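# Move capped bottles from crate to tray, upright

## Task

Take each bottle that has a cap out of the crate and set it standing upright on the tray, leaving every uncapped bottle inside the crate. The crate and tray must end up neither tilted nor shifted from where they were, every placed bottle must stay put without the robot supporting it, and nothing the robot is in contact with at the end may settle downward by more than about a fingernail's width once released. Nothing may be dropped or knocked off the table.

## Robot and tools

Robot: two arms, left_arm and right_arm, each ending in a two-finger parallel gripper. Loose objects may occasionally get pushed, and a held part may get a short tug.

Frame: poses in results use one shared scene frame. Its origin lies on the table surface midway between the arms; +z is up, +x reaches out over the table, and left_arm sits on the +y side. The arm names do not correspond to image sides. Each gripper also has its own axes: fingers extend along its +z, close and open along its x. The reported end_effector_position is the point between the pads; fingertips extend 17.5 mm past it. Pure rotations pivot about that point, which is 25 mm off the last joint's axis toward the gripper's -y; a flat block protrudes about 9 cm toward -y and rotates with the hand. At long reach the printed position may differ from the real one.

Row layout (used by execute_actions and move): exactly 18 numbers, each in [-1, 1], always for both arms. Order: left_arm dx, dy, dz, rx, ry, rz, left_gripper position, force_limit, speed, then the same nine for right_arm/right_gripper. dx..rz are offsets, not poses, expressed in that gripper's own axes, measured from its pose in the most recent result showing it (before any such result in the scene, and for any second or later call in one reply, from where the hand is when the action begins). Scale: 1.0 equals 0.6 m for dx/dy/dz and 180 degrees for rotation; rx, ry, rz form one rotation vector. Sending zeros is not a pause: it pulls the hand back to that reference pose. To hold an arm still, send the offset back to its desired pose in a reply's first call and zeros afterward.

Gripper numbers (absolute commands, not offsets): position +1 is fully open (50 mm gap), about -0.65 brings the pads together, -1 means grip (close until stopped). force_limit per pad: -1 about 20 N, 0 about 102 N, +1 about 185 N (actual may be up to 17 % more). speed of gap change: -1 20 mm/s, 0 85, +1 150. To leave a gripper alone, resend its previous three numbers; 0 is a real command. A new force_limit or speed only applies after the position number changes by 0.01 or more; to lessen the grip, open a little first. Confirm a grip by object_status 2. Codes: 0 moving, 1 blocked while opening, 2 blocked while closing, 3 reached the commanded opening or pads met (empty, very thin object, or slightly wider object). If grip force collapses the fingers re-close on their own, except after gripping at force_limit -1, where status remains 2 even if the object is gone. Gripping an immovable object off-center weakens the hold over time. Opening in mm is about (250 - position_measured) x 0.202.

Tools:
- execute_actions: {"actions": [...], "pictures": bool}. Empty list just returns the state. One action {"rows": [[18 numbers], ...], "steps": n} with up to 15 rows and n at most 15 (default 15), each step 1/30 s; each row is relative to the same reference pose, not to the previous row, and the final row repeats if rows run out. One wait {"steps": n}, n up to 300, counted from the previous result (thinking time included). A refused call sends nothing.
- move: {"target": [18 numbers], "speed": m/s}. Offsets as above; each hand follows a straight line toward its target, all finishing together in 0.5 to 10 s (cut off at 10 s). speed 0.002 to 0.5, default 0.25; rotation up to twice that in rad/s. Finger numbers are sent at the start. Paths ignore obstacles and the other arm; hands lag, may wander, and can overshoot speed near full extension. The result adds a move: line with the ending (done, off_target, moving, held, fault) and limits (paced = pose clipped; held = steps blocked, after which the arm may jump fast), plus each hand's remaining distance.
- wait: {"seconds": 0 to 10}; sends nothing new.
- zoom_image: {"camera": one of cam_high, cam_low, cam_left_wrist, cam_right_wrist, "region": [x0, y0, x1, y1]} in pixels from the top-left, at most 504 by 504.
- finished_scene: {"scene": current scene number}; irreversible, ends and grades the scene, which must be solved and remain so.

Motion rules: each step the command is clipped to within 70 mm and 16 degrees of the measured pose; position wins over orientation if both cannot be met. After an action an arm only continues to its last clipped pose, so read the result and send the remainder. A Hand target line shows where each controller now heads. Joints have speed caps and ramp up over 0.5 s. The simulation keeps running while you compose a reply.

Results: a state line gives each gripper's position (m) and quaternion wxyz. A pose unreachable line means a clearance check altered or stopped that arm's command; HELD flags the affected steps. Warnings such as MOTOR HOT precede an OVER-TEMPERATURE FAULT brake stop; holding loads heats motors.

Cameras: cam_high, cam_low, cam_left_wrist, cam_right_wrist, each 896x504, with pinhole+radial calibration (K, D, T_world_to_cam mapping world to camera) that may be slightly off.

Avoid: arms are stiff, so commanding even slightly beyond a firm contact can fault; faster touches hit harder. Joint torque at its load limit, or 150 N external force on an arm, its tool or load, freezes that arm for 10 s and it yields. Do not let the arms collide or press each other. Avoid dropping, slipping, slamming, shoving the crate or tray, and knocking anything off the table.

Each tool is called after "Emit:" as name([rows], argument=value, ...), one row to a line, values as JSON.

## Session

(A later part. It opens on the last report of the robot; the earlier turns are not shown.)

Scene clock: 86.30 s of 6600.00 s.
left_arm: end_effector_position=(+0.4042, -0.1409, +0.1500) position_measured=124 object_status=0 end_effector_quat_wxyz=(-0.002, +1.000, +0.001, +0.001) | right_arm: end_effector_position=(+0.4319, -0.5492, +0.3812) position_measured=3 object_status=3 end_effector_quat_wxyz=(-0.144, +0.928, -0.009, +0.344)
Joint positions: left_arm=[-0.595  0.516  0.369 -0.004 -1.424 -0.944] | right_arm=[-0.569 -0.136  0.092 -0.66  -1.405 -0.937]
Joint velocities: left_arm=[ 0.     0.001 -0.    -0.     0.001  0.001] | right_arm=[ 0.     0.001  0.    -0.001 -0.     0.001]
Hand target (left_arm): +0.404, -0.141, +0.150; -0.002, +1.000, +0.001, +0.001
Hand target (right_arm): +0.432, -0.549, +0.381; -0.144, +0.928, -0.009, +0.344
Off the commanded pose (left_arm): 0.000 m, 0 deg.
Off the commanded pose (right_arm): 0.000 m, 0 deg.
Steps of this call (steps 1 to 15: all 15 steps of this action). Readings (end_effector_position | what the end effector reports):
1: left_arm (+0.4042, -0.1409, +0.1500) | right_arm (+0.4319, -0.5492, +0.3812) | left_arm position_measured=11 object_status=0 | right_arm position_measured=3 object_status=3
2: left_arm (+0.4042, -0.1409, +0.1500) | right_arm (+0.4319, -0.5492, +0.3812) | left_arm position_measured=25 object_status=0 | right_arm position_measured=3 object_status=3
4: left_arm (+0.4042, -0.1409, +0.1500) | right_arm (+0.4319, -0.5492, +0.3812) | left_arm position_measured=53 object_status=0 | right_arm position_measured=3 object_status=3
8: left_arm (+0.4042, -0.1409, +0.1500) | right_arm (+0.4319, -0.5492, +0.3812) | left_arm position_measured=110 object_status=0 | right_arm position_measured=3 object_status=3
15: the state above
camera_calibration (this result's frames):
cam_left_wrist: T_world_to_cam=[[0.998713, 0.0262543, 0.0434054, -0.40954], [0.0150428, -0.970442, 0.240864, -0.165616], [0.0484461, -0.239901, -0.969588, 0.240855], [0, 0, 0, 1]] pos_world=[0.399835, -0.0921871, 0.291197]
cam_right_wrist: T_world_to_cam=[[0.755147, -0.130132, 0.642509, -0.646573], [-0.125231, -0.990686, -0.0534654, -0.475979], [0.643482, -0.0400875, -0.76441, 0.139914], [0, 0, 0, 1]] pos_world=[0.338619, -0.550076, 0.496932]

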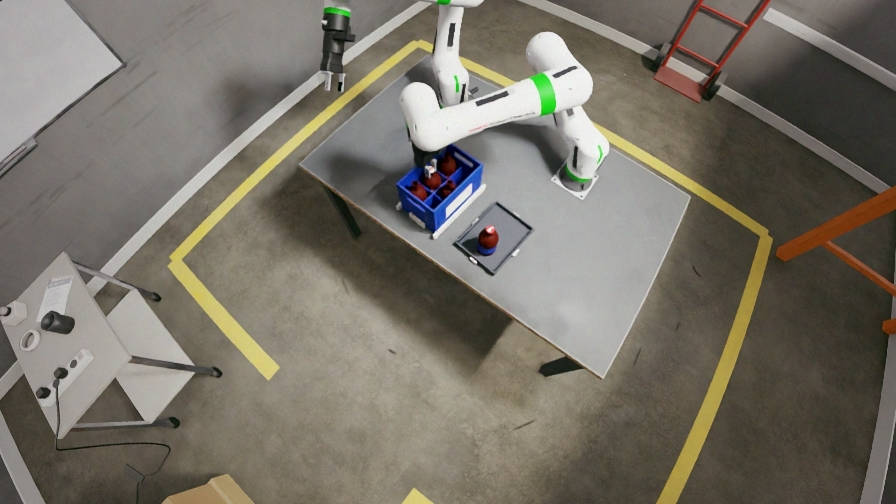

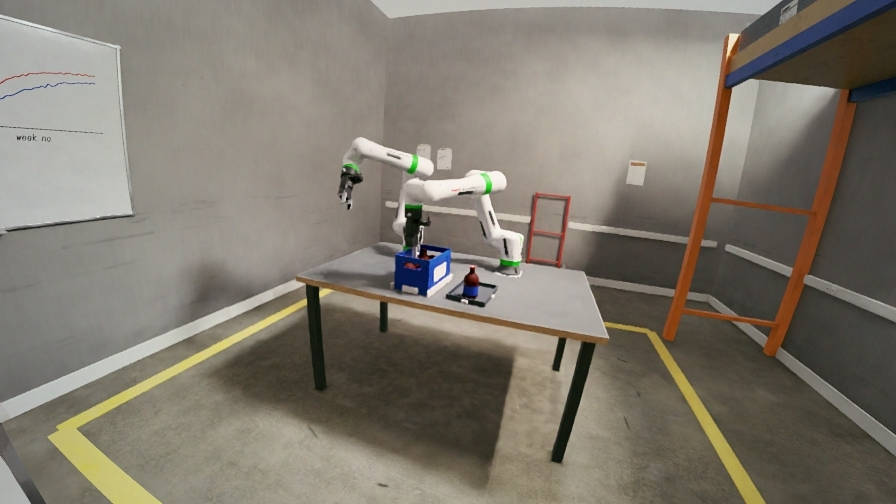

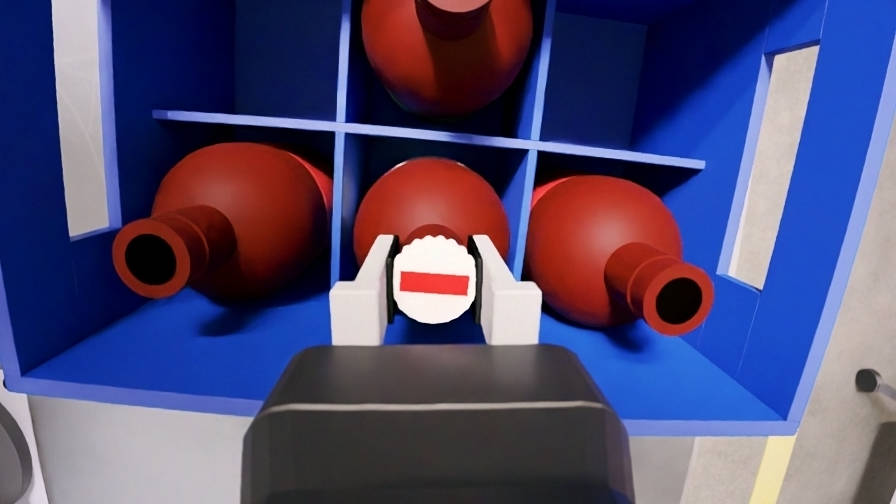

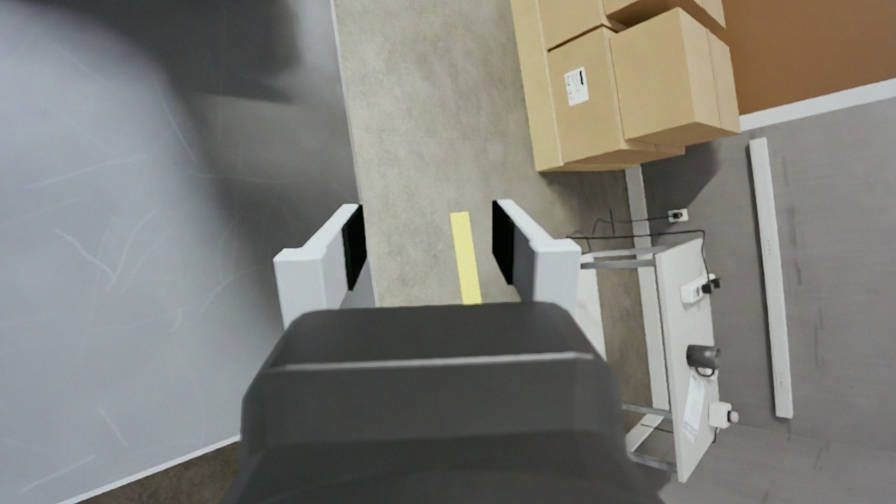

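Emit:
move(target=[0,-0.004,-0.308,0,0,0,-1,0.2,0,0,0,0,0,0,0,1,0,0], speed=0.25)

Emit:
move(target=[-0.05,-0.332,-0.018,0,0,0,-1,0.2,0,0,0,0,0,0,0,1,0,0], speed=0.22)

Emit:
move(target=[-0.004,-0.2,0.315,0,0,0,-1,0.2,0,0,0,0,0,0,0,1,0,0], speed=0.22)

Scene clock: 90.03 s of 6600.00 s.
left_arm: end_effector_position=(+0.4036, -0.1390, +0.3348) position_measured=124 object_status=2 end_effector_quat_wxyz=(-0.002, +1.000, +0.001, +0.001) | right_arm: end_effector_position=(+0.4319, -0.5492, +0.3812) position_measured=3 object_status=3 end_effector_quat_wxyz=(-0.144, +0.928, -0.009, +0.344)
Joint positions: left_arm=[-0.593  0.553  0.859 -0.004 -1.876 -0.948] | right_arm=[-0.569 -0.136  0.092 -0.66  -1.405 -0.937]
Joint velocities: left_arm=[-0.001  0.006  0.012 -0.001 -0.008 -0.001] | right_arm=[ 0.    -0.     0.001  0.001 -0.     0.   ]
Hand target (left_arm): +0.404, -0.139, +0.335; -0.002, +1.000, +0.001, +0.001
Hand target (right_arm): +0.432, -0.549, +0.381; -0.144, +0.928, -0.009, +0.344
Off the commanded pose (left_arm): 0.000 m, 0 deg.
Off the commanded pose (right_arm): 0.000 m, 0 deg.
move: done
camera_calibration (this result's frames):
cam_left_wrist: T_world_to_cam=[[0.998704, 0.0263394, 0.0435382, -0.417055], [0.015083, -0.970389, 0.241075, -0.208283], [0.0485988, -0.240106, -0.969529, 0.420338], [0, 0, 0, 1]] pos_world=[0.399228, -0.0902043, 0.4759]
cam_right_wrist: T_world_to_cam=[[0.755147, -0.130131, 0.642509, -0.646573], [-0.12523, -0.990686, -0.0534652, -0.475979], [0.643483, -0.0400875, -0.76441, 0.139914], [0, 0, 0, 1]] pos_world=[0.338619, -0.550076, 0.496932]

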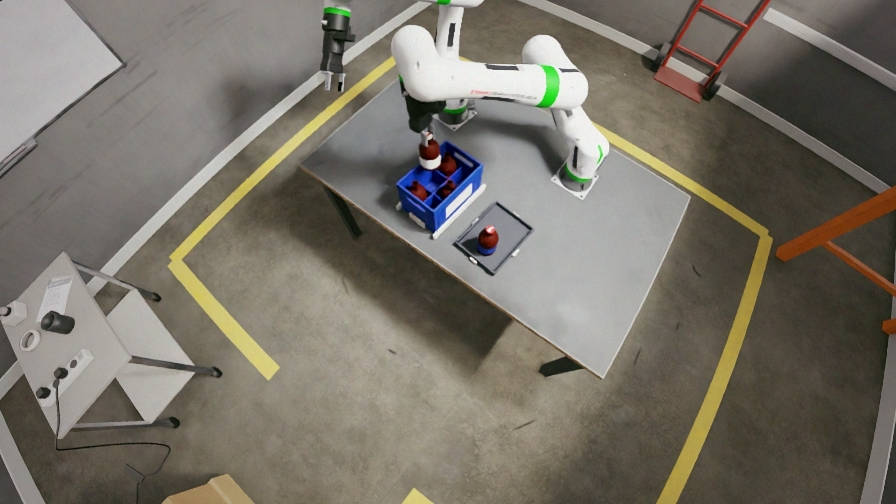

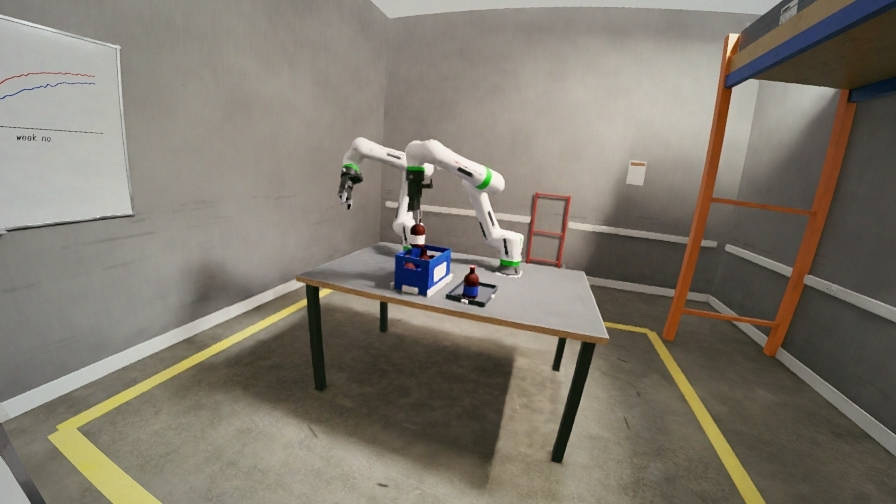

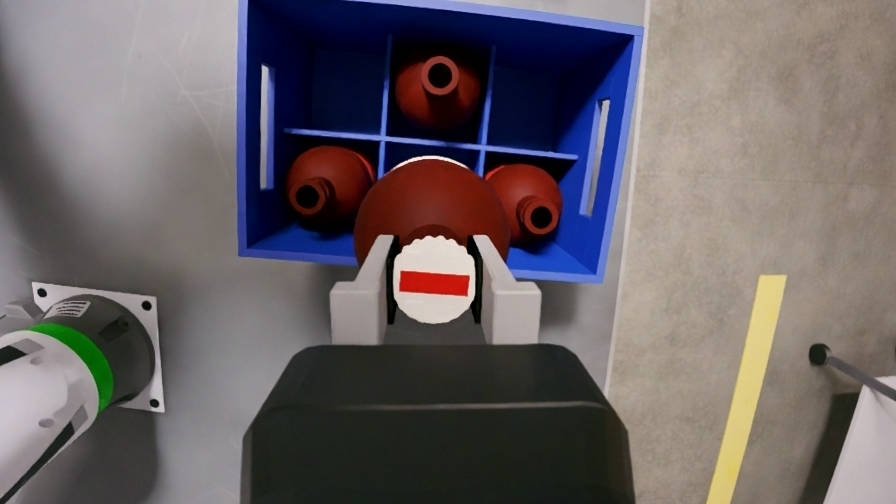

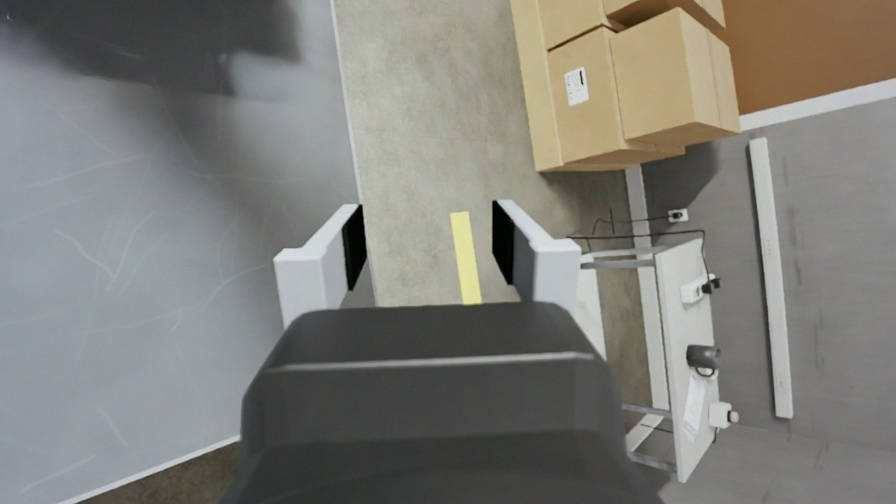

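Scene clock: 91.50 s of 6600.00 s.
left_arm: end_effector_position=(+0.3735, +0.0600, +0.3459) position_measured=124 object_status=2 end_effector_quat_wxyz=(-0.002, +1.000, +0.001, +0.001) | right_arm: end_effector_position=(+0.4319, -0.5492, +0.3812) position_measured=3 object_status=3 end_effector_quat_wxyz=(-0.144, +0.928, -0.009, +0.344)
Joint positions: left_arm=[-0.293  0.112  0.303 -0.004 -1.761 -1.248] | right_arm=[-0.569 -0.136  0.092 -0.66  -1.405 -0.937]
Joint velocities: left_arm=[ 0.003 -0.003 -0.003  0.001 -0.001 -0.004] | right_arm=[ 0.001  0.    -0.001 -0.002 -0.001  0.001]
Hand target (left_arm): +0.374, +0.060, +0.346; -0.001, +1.000, +0.001, +0.001
Hand target (right_arm): +0.432, -0.549, +0.381; -0.144, +0.928, -0.009, +0.344
Off the commanded pose (left_arm): 0.001 m, 0 deg.
Off the commanded pose (right_arm): 0.000 m, 0 deg.
move: done
camera_calibration (this result's frames):
cam_left_wrist: T_world_to_cam=[[0.998715, 0.026371, 0.0432737, -0.392621], [0.0151724, -0.970363, 0.241175, -0.0175013], [0.0483512, -0.240208, -0.969516, 0.480481], [0, 0, 0, 1]] pos_world=[0.36915, 0.108787, 0.487045]
cam_right_wrist: T_world_to_cam=[[0.755147, -0.130131, 0.642509, -0.646573], [-0.12523, -0.990686, -0.0534653, -0.475979], [0.643483, -0.0400876, -0.76441, 0.139914], [0, 0, 0, 1]] pos_world=[0.338619, -0.550076, 0.496932]

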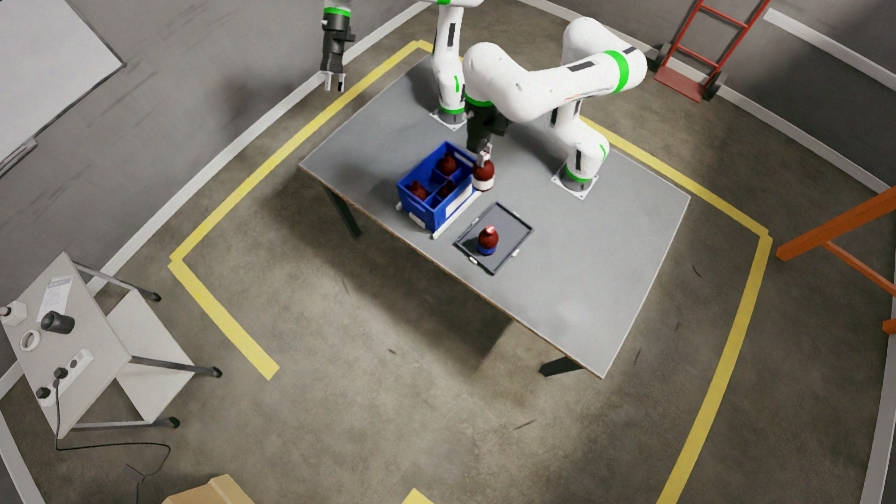

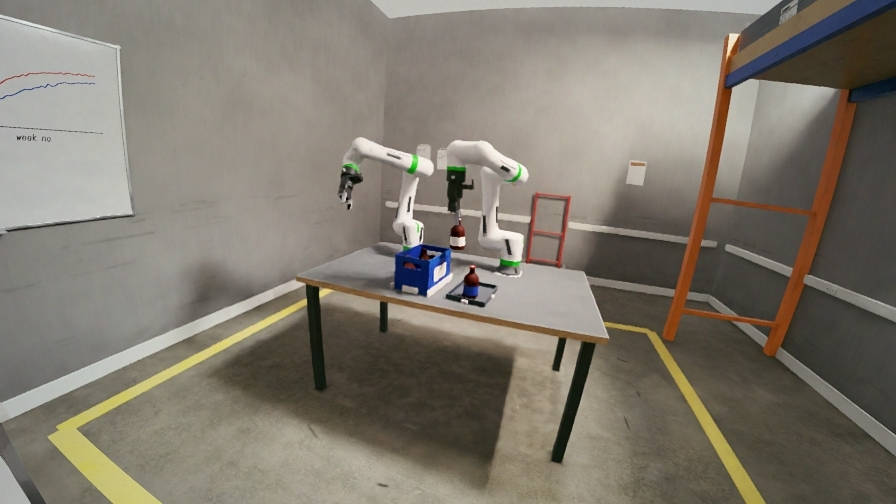

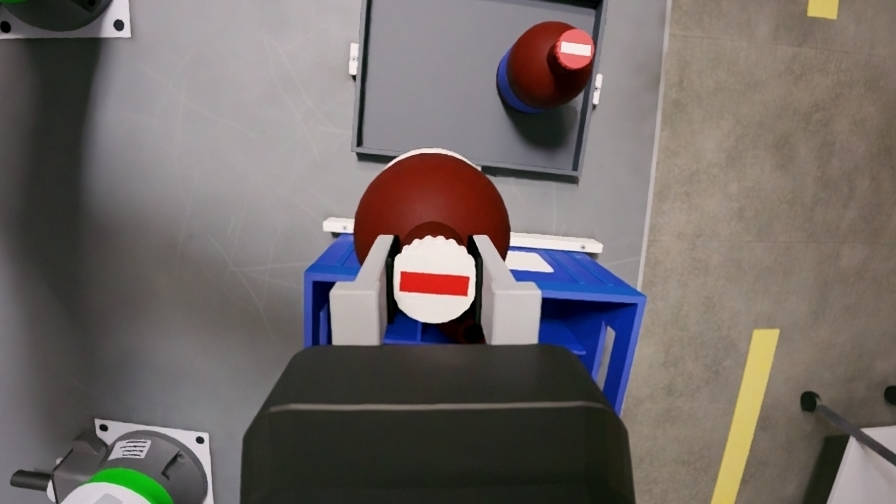

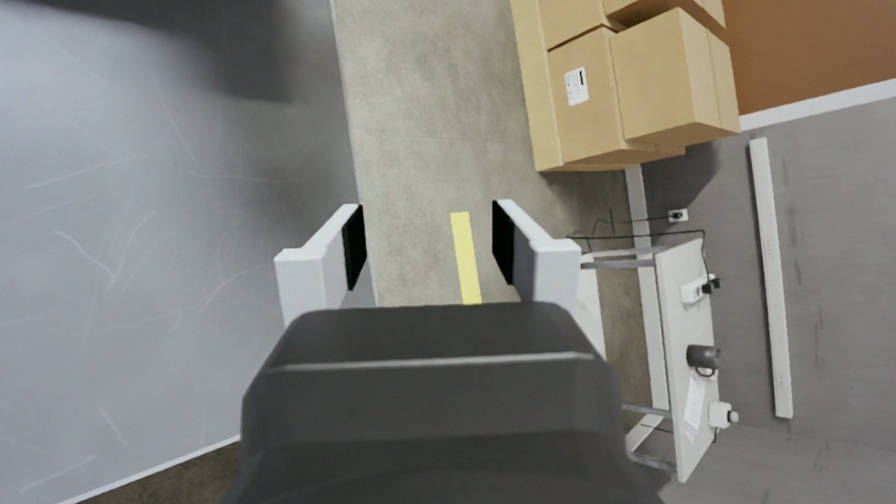

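Scene clock: 93.07 s of 6600.00 s.
left_arm: end_effector_position=(+0.3716, +0.1803, +0.1573) position_measured=124 object_status=2 end_effector_quat_wxyz=(-0.001, +1.000, +0.001, +0.001) | right_arm: end_effector_position=(+0.4319, -0.5492, +0.3812) position_measured=3 object_status=3 end_effector_quat_wxyz=(-0.144, +0.928, -0.009, +0.344)
Joint positions: left_arm=[-0.022 -0.018 -0.275 -0.003 -1.312 -1.516] | right_arm=[-0.569 -0.136  0.092 -0.66  -1.405 -0.937]
Joint velocities: left_arm=[ 0.002  0.001 -0.002  0.001  0.004 -0.002] | right_arm=[ 0.    -0.001 -0.    -0.001 -0.001 -0.   ]
Hand target (left_arm): +0.372, +0.180, +0.157; -0.001, +1.000, +0.001, +0.001
Hand target (right_arm): +0.432, -0.549, +0.381; -0.144, +0.928, -0.009, +0.344
Off the commanded pose (left_arm): 0.001 m, 0 deg.
Off the commanded pose (right_arm): 0.000 m, 0 deg.
move: done
camera_calibration (this result's frames):
cam_left_wrist: T_world_to_cam=[[0.998718, 0.0263273, 0.0432382, -0.385733], [0.0151268, -0.970305, 0.24141, 0.144742], [0.0483099, -0.240446, -0.96946, 0.326701], [0, 0, 0, 1]] pos_world=[0.367266, 0.229153, 0.298459]
cam_right_wrist: T_world_to_cam=[[0.755147, -0.130131, 0.642509, -0.646573], [-0.12523, -0.990686, -0.0534654, -0.475979], [0.643482, -0.0400875, -0.76441, 0.139914], [0, 0, 0, 1]] pos_world=[0.338619, -0.550076, 0.496932]

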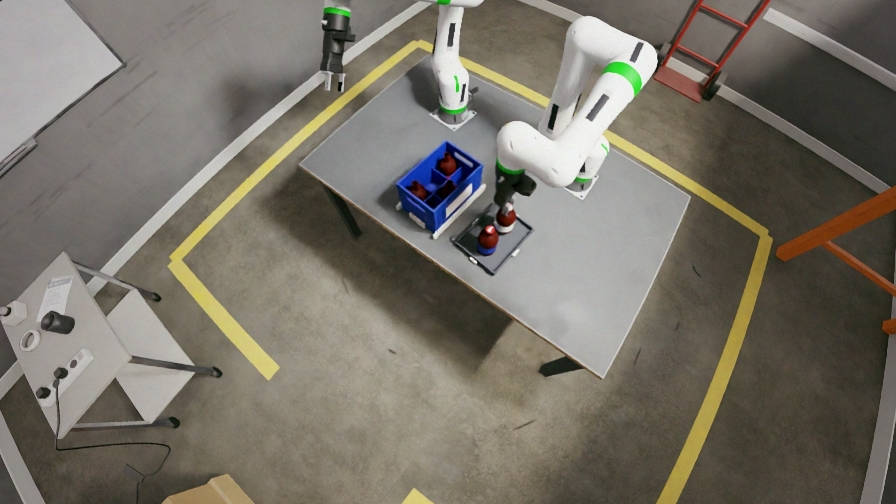

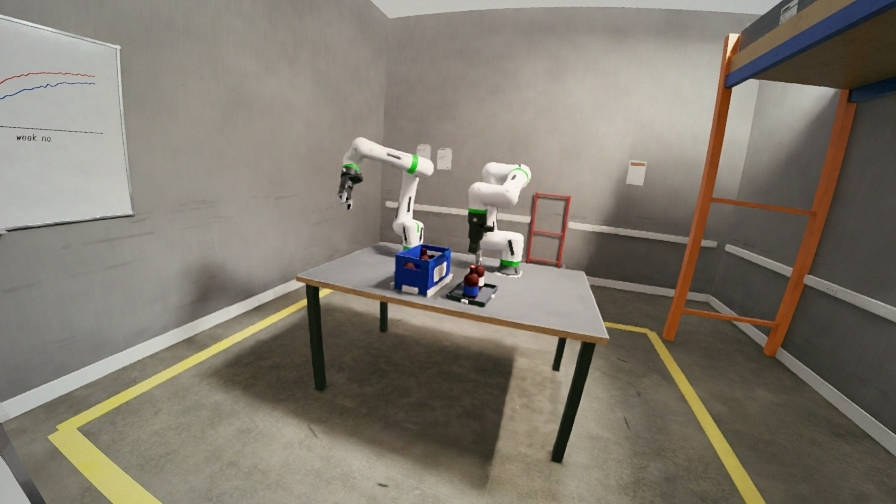

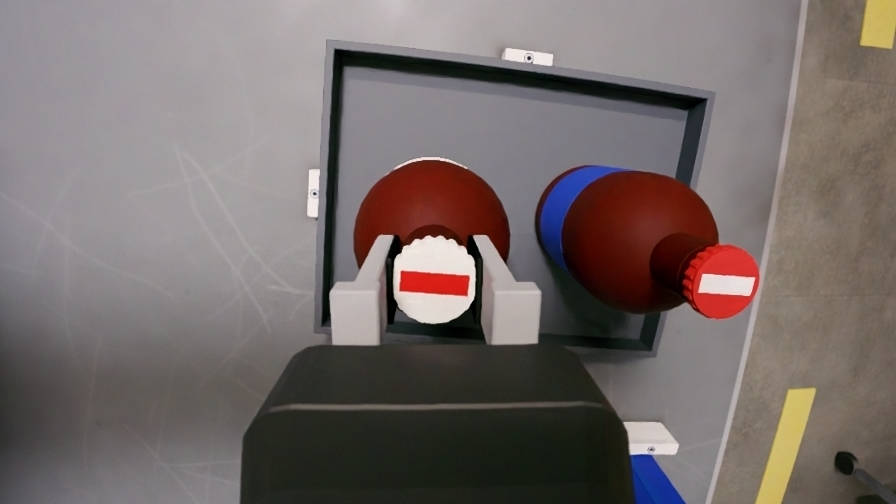

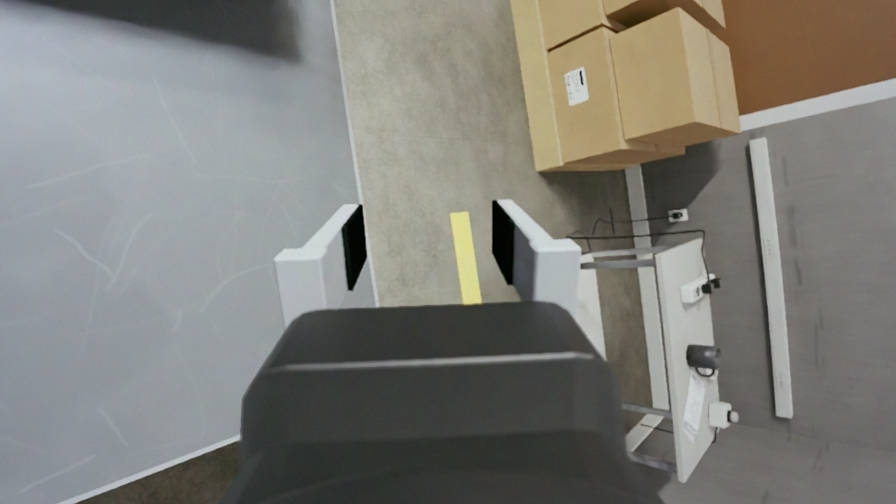

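Down to z≈0.1468, release, retreat.

Emit:
move(target=[0,0,0.0175,0,0,0,-1,0.2,0,0,0,0,0,0,0,1,0,0], speed=0.025)

Emit:
execute_actions([
  {"rows":[[0,0,0,0,0,0,1,0,0,0,0,0,0,0,0,1,0,0]],"steps":8},
], pictures=false)

Emit:
move(target=[0,0,-0.1,0,0,0,1,0,0,0,0,0,0,0,0,1,0,0], speed=0.2)

Scene clock: 96.43 s of 6600.00 s.
left_arm: end_effector_position=(+0.3717, +0.1804, +0.1470) position_measured=124 object_status=2 end_effector_quat_wxyz=(-0.001, +1.000, +0.001, +0.001) | right_arm: end_effector_position=(+0.4319, -0.5492, +0.3812) position_measured=3 object_status=3 end_effector_quat_wxyz=(-0.144, +0.928, -0.009, +0.344)
Joint positions: left_arm=[-0.022 -0.011 -0.293 -0.003 -1.287 -1.516] | right_arm=[-0.569 -0.136  0.092 -0.66  -1.405 -0.937]
Joint velocities: left_arm=[ 0.     0.002 -0.002 -0.001  0.004 -0.001] | right_arm=[ 0.     0.    -0.     0.001 -0.     0.001]
Hand target (left_arm): +0.372, +0.180, +0.147; -0.001, +1.000, +0.001, +0.001
Hand target (right_arm): +0.432, -0.549, +0.381; -0.144, +0.928, -0.009, +0.344
Off the commanded pose (left_arm): 0.000 m, 0 deg.
Off the commanded pose (right_arm): 0.000 m, 0 deg.
move: done
camera_calibration (this result's frames):
cam_left_wrist: T_world_to_cam=[[0.998715, 0.026448, 0.0432376, -0.385355], [0.0152415, -0.97029, 0.241465, 0.14724], [0.0483392, -0.240495, -0.969446, 0.31666], [0, 0, 0, 1]] pos_world=[0.367309, 0.229213, 0.288094]
cam_right_wrist: T_world_to_cam=[[0.755147, -0.130132, 0.642509, -0.646573], [-0.125231, -0.990686, -0.0534654, -0.475979], [0.643482, -0.0400875, -0.76441, 0.139914], [0, 0, 0, 1]] pos_world=[0.338619, -0.550077, 0.496932]

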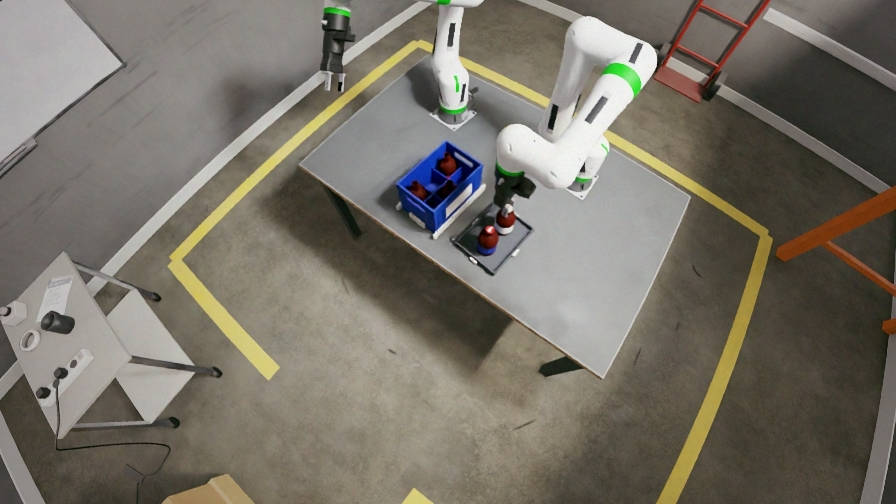

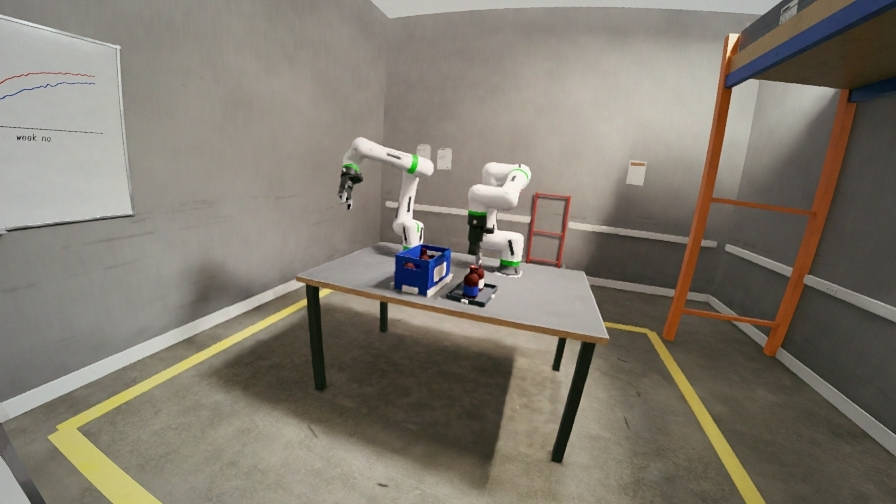

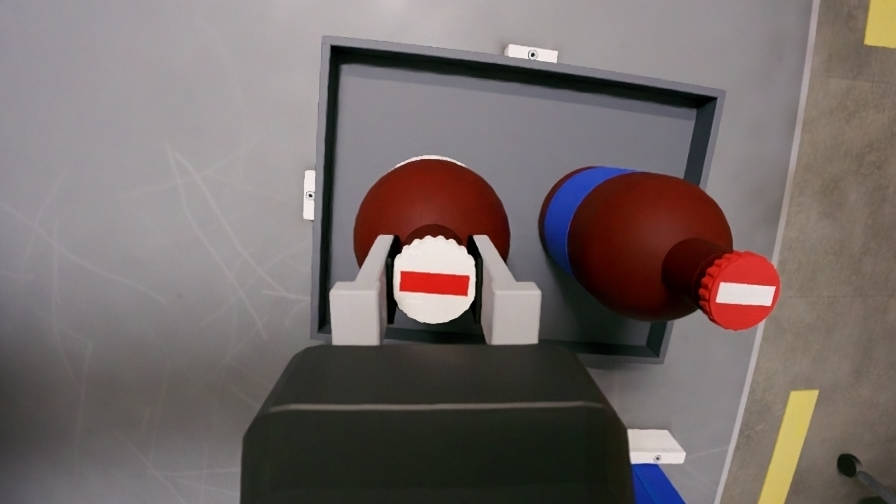

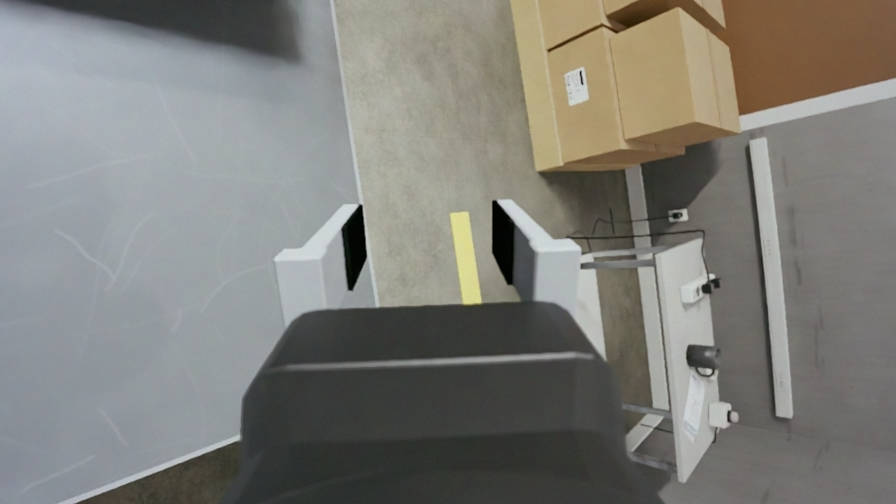

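Scene clock: 96.70 s of 6600.00 s.
left_arm: end_effector_position=(+0.3717, +0.1804, +0.1469) position_measured=18 object_status=0 end_effector_quat_wxyz=(-0.001, +1.000, +0.001, +0.001) | right_arm: end_effector_position=(+0.4319, -0.5492, +0.3812) position_measured=3 object_status=3 end_effector_quat_wxyz=(-0.144, +0.928, -0.009, +0.344)
Joint positions: left_arm=[-0.022 -0.011 -0.293 -0.003 -1.287 -1.516] | right_arm=[-0.569 -0.136  0.092 -0.66  -1.405 -0.937]
Joint velocities: left_arm=[-0.     0.    -0.001  0.    -0.001  0.   ] | right_arm=[ 0.    -0.001  0.     0.    -0.001  0.   ]
Hand target (left_arm): +0.372, +0.180, +0.147; -0.001, +1.000, +0.001, +0.001
Hand target (right_arm): +0.432, -0.549, +0.381; -0.144, +0.928, -0.009, +0.344
Off the commanded pose (left_arm): 0.000 m, 0 deg.
Off the commanded pose (right_arm): 0.000 m, 0 deg.
Steps of this call (steps 1 to 8: all 8 steps of this action). Readings (end_effector_position | what the end effector reports):
1: left_arm (+0.3717, +0.1804, +0.1469) | right_arm (+0.4319, -0.5492, +0.3812) | left_arm position_measured=116 object_status=0 | right_arm position_measured=3 object_status=3
2: left_arm (+0.3717, +0.1804, +0.1469) | right_arm (+0.4319, -0.5492, +0.3812) | left_arm position_measured=102 object_status=0 | right_arm position_measured=3 object_status=3
4: left_arm (+0.3717, +0.1804, +0.1469) | right_arm (+0.4319, -0.5492, +0.3812) | left_arm position_measured=74 object_status=0 | right_arm position_measured=3 object_status=3
8: the state above

Scene clock: 97.83 s of 6600.00 s.
left_arm: end_effector_position=(+0.3715, +0.1802, +0.2068) position_measured=3 object_status=3 end_effector_quat_wxyz=(-0.001, +1.000, +0.001, +0.001) | right_arm: end_effector_position=(+0.4319, -0.5492, +0.3812) position_measured=3 object_status=3 end_effector_quat_wxyz=(-0.144, +0.928, -0.009, +0.344)
Joint positions: left_arm=[-0.023 -0.043 -0.182 -0.003 -1.43  -1.517] | right_arm=[-0.569 -0.136  0.092 -0.66  -1.405 -0.937]
Joint velocities: left_arm=[ 0.    -0.     0.003 -0.001 -0.003  0.001] | right_arm=[0.001 0.    0.    0.001 0.001 0.   ]
Hand target (left_arm): +0.371, +0.180, +0.207; -0.001, +1.000, +0.001, +0.001
Hand target (right_arm): +0.432, -0.549, +0.381; -0.144, +0.928, -0.009, +0.344
Off the commanded pose (left_arm): 0.000 m, 0 deg.
Off the commanded pose (right_arm): 0.000 m, 0 deg.
move: done
camera_calibration (this result's frames):
cam_left_wrist: T_world_to_cam=[[0.998718, 0.0263123, 0.0432438, -0.387725], [0.0151084, -0.970293, 0.24146, 0.132699], [0.0483125, -0.240497, -0.969447, 0.374645], [0, 0, 0, 1]] pos_world=[0.367123, 0.22906, 0.347924]
cam_right_wrist: T_world_to_cam=[[0.755147, -0.130131, 0.642509, -0.646573], [-0.12523, -0.990686, -0.0534653, -0.475979], [0.643482, -0.0400875, -0.76441, 0.139914], [0, 0, 0, 1]] pos_world=[0.338619, -0.550076, 0.496932]

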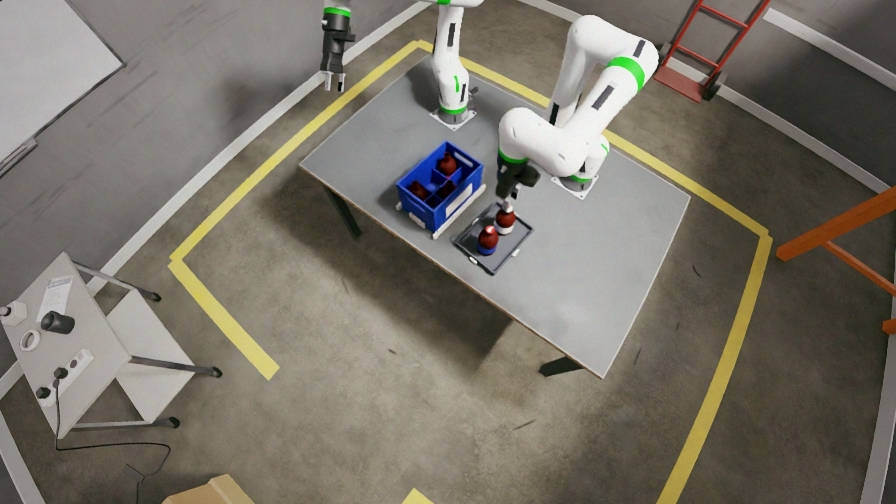

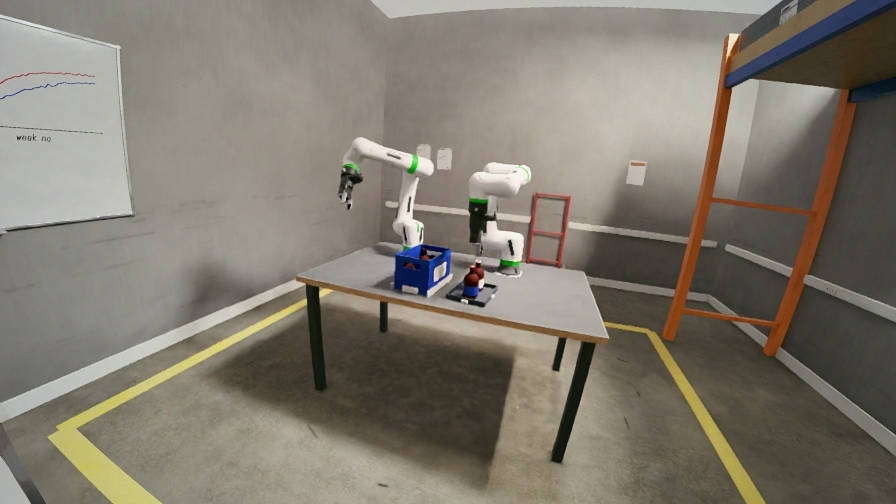

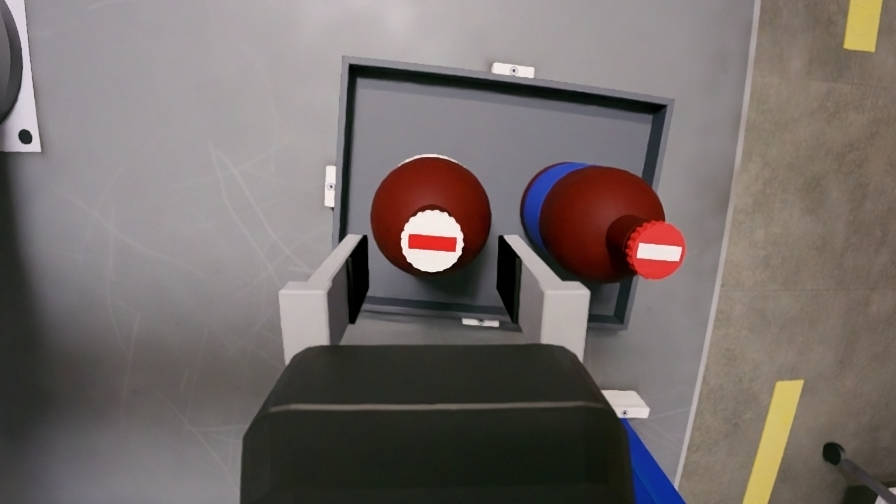

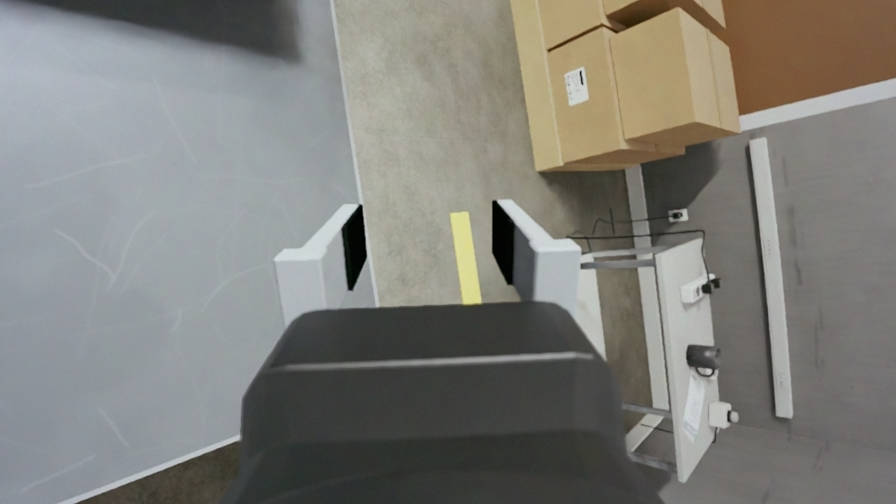

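Emit:
finished_scene(scene=1)

The scene is finished: the task was done.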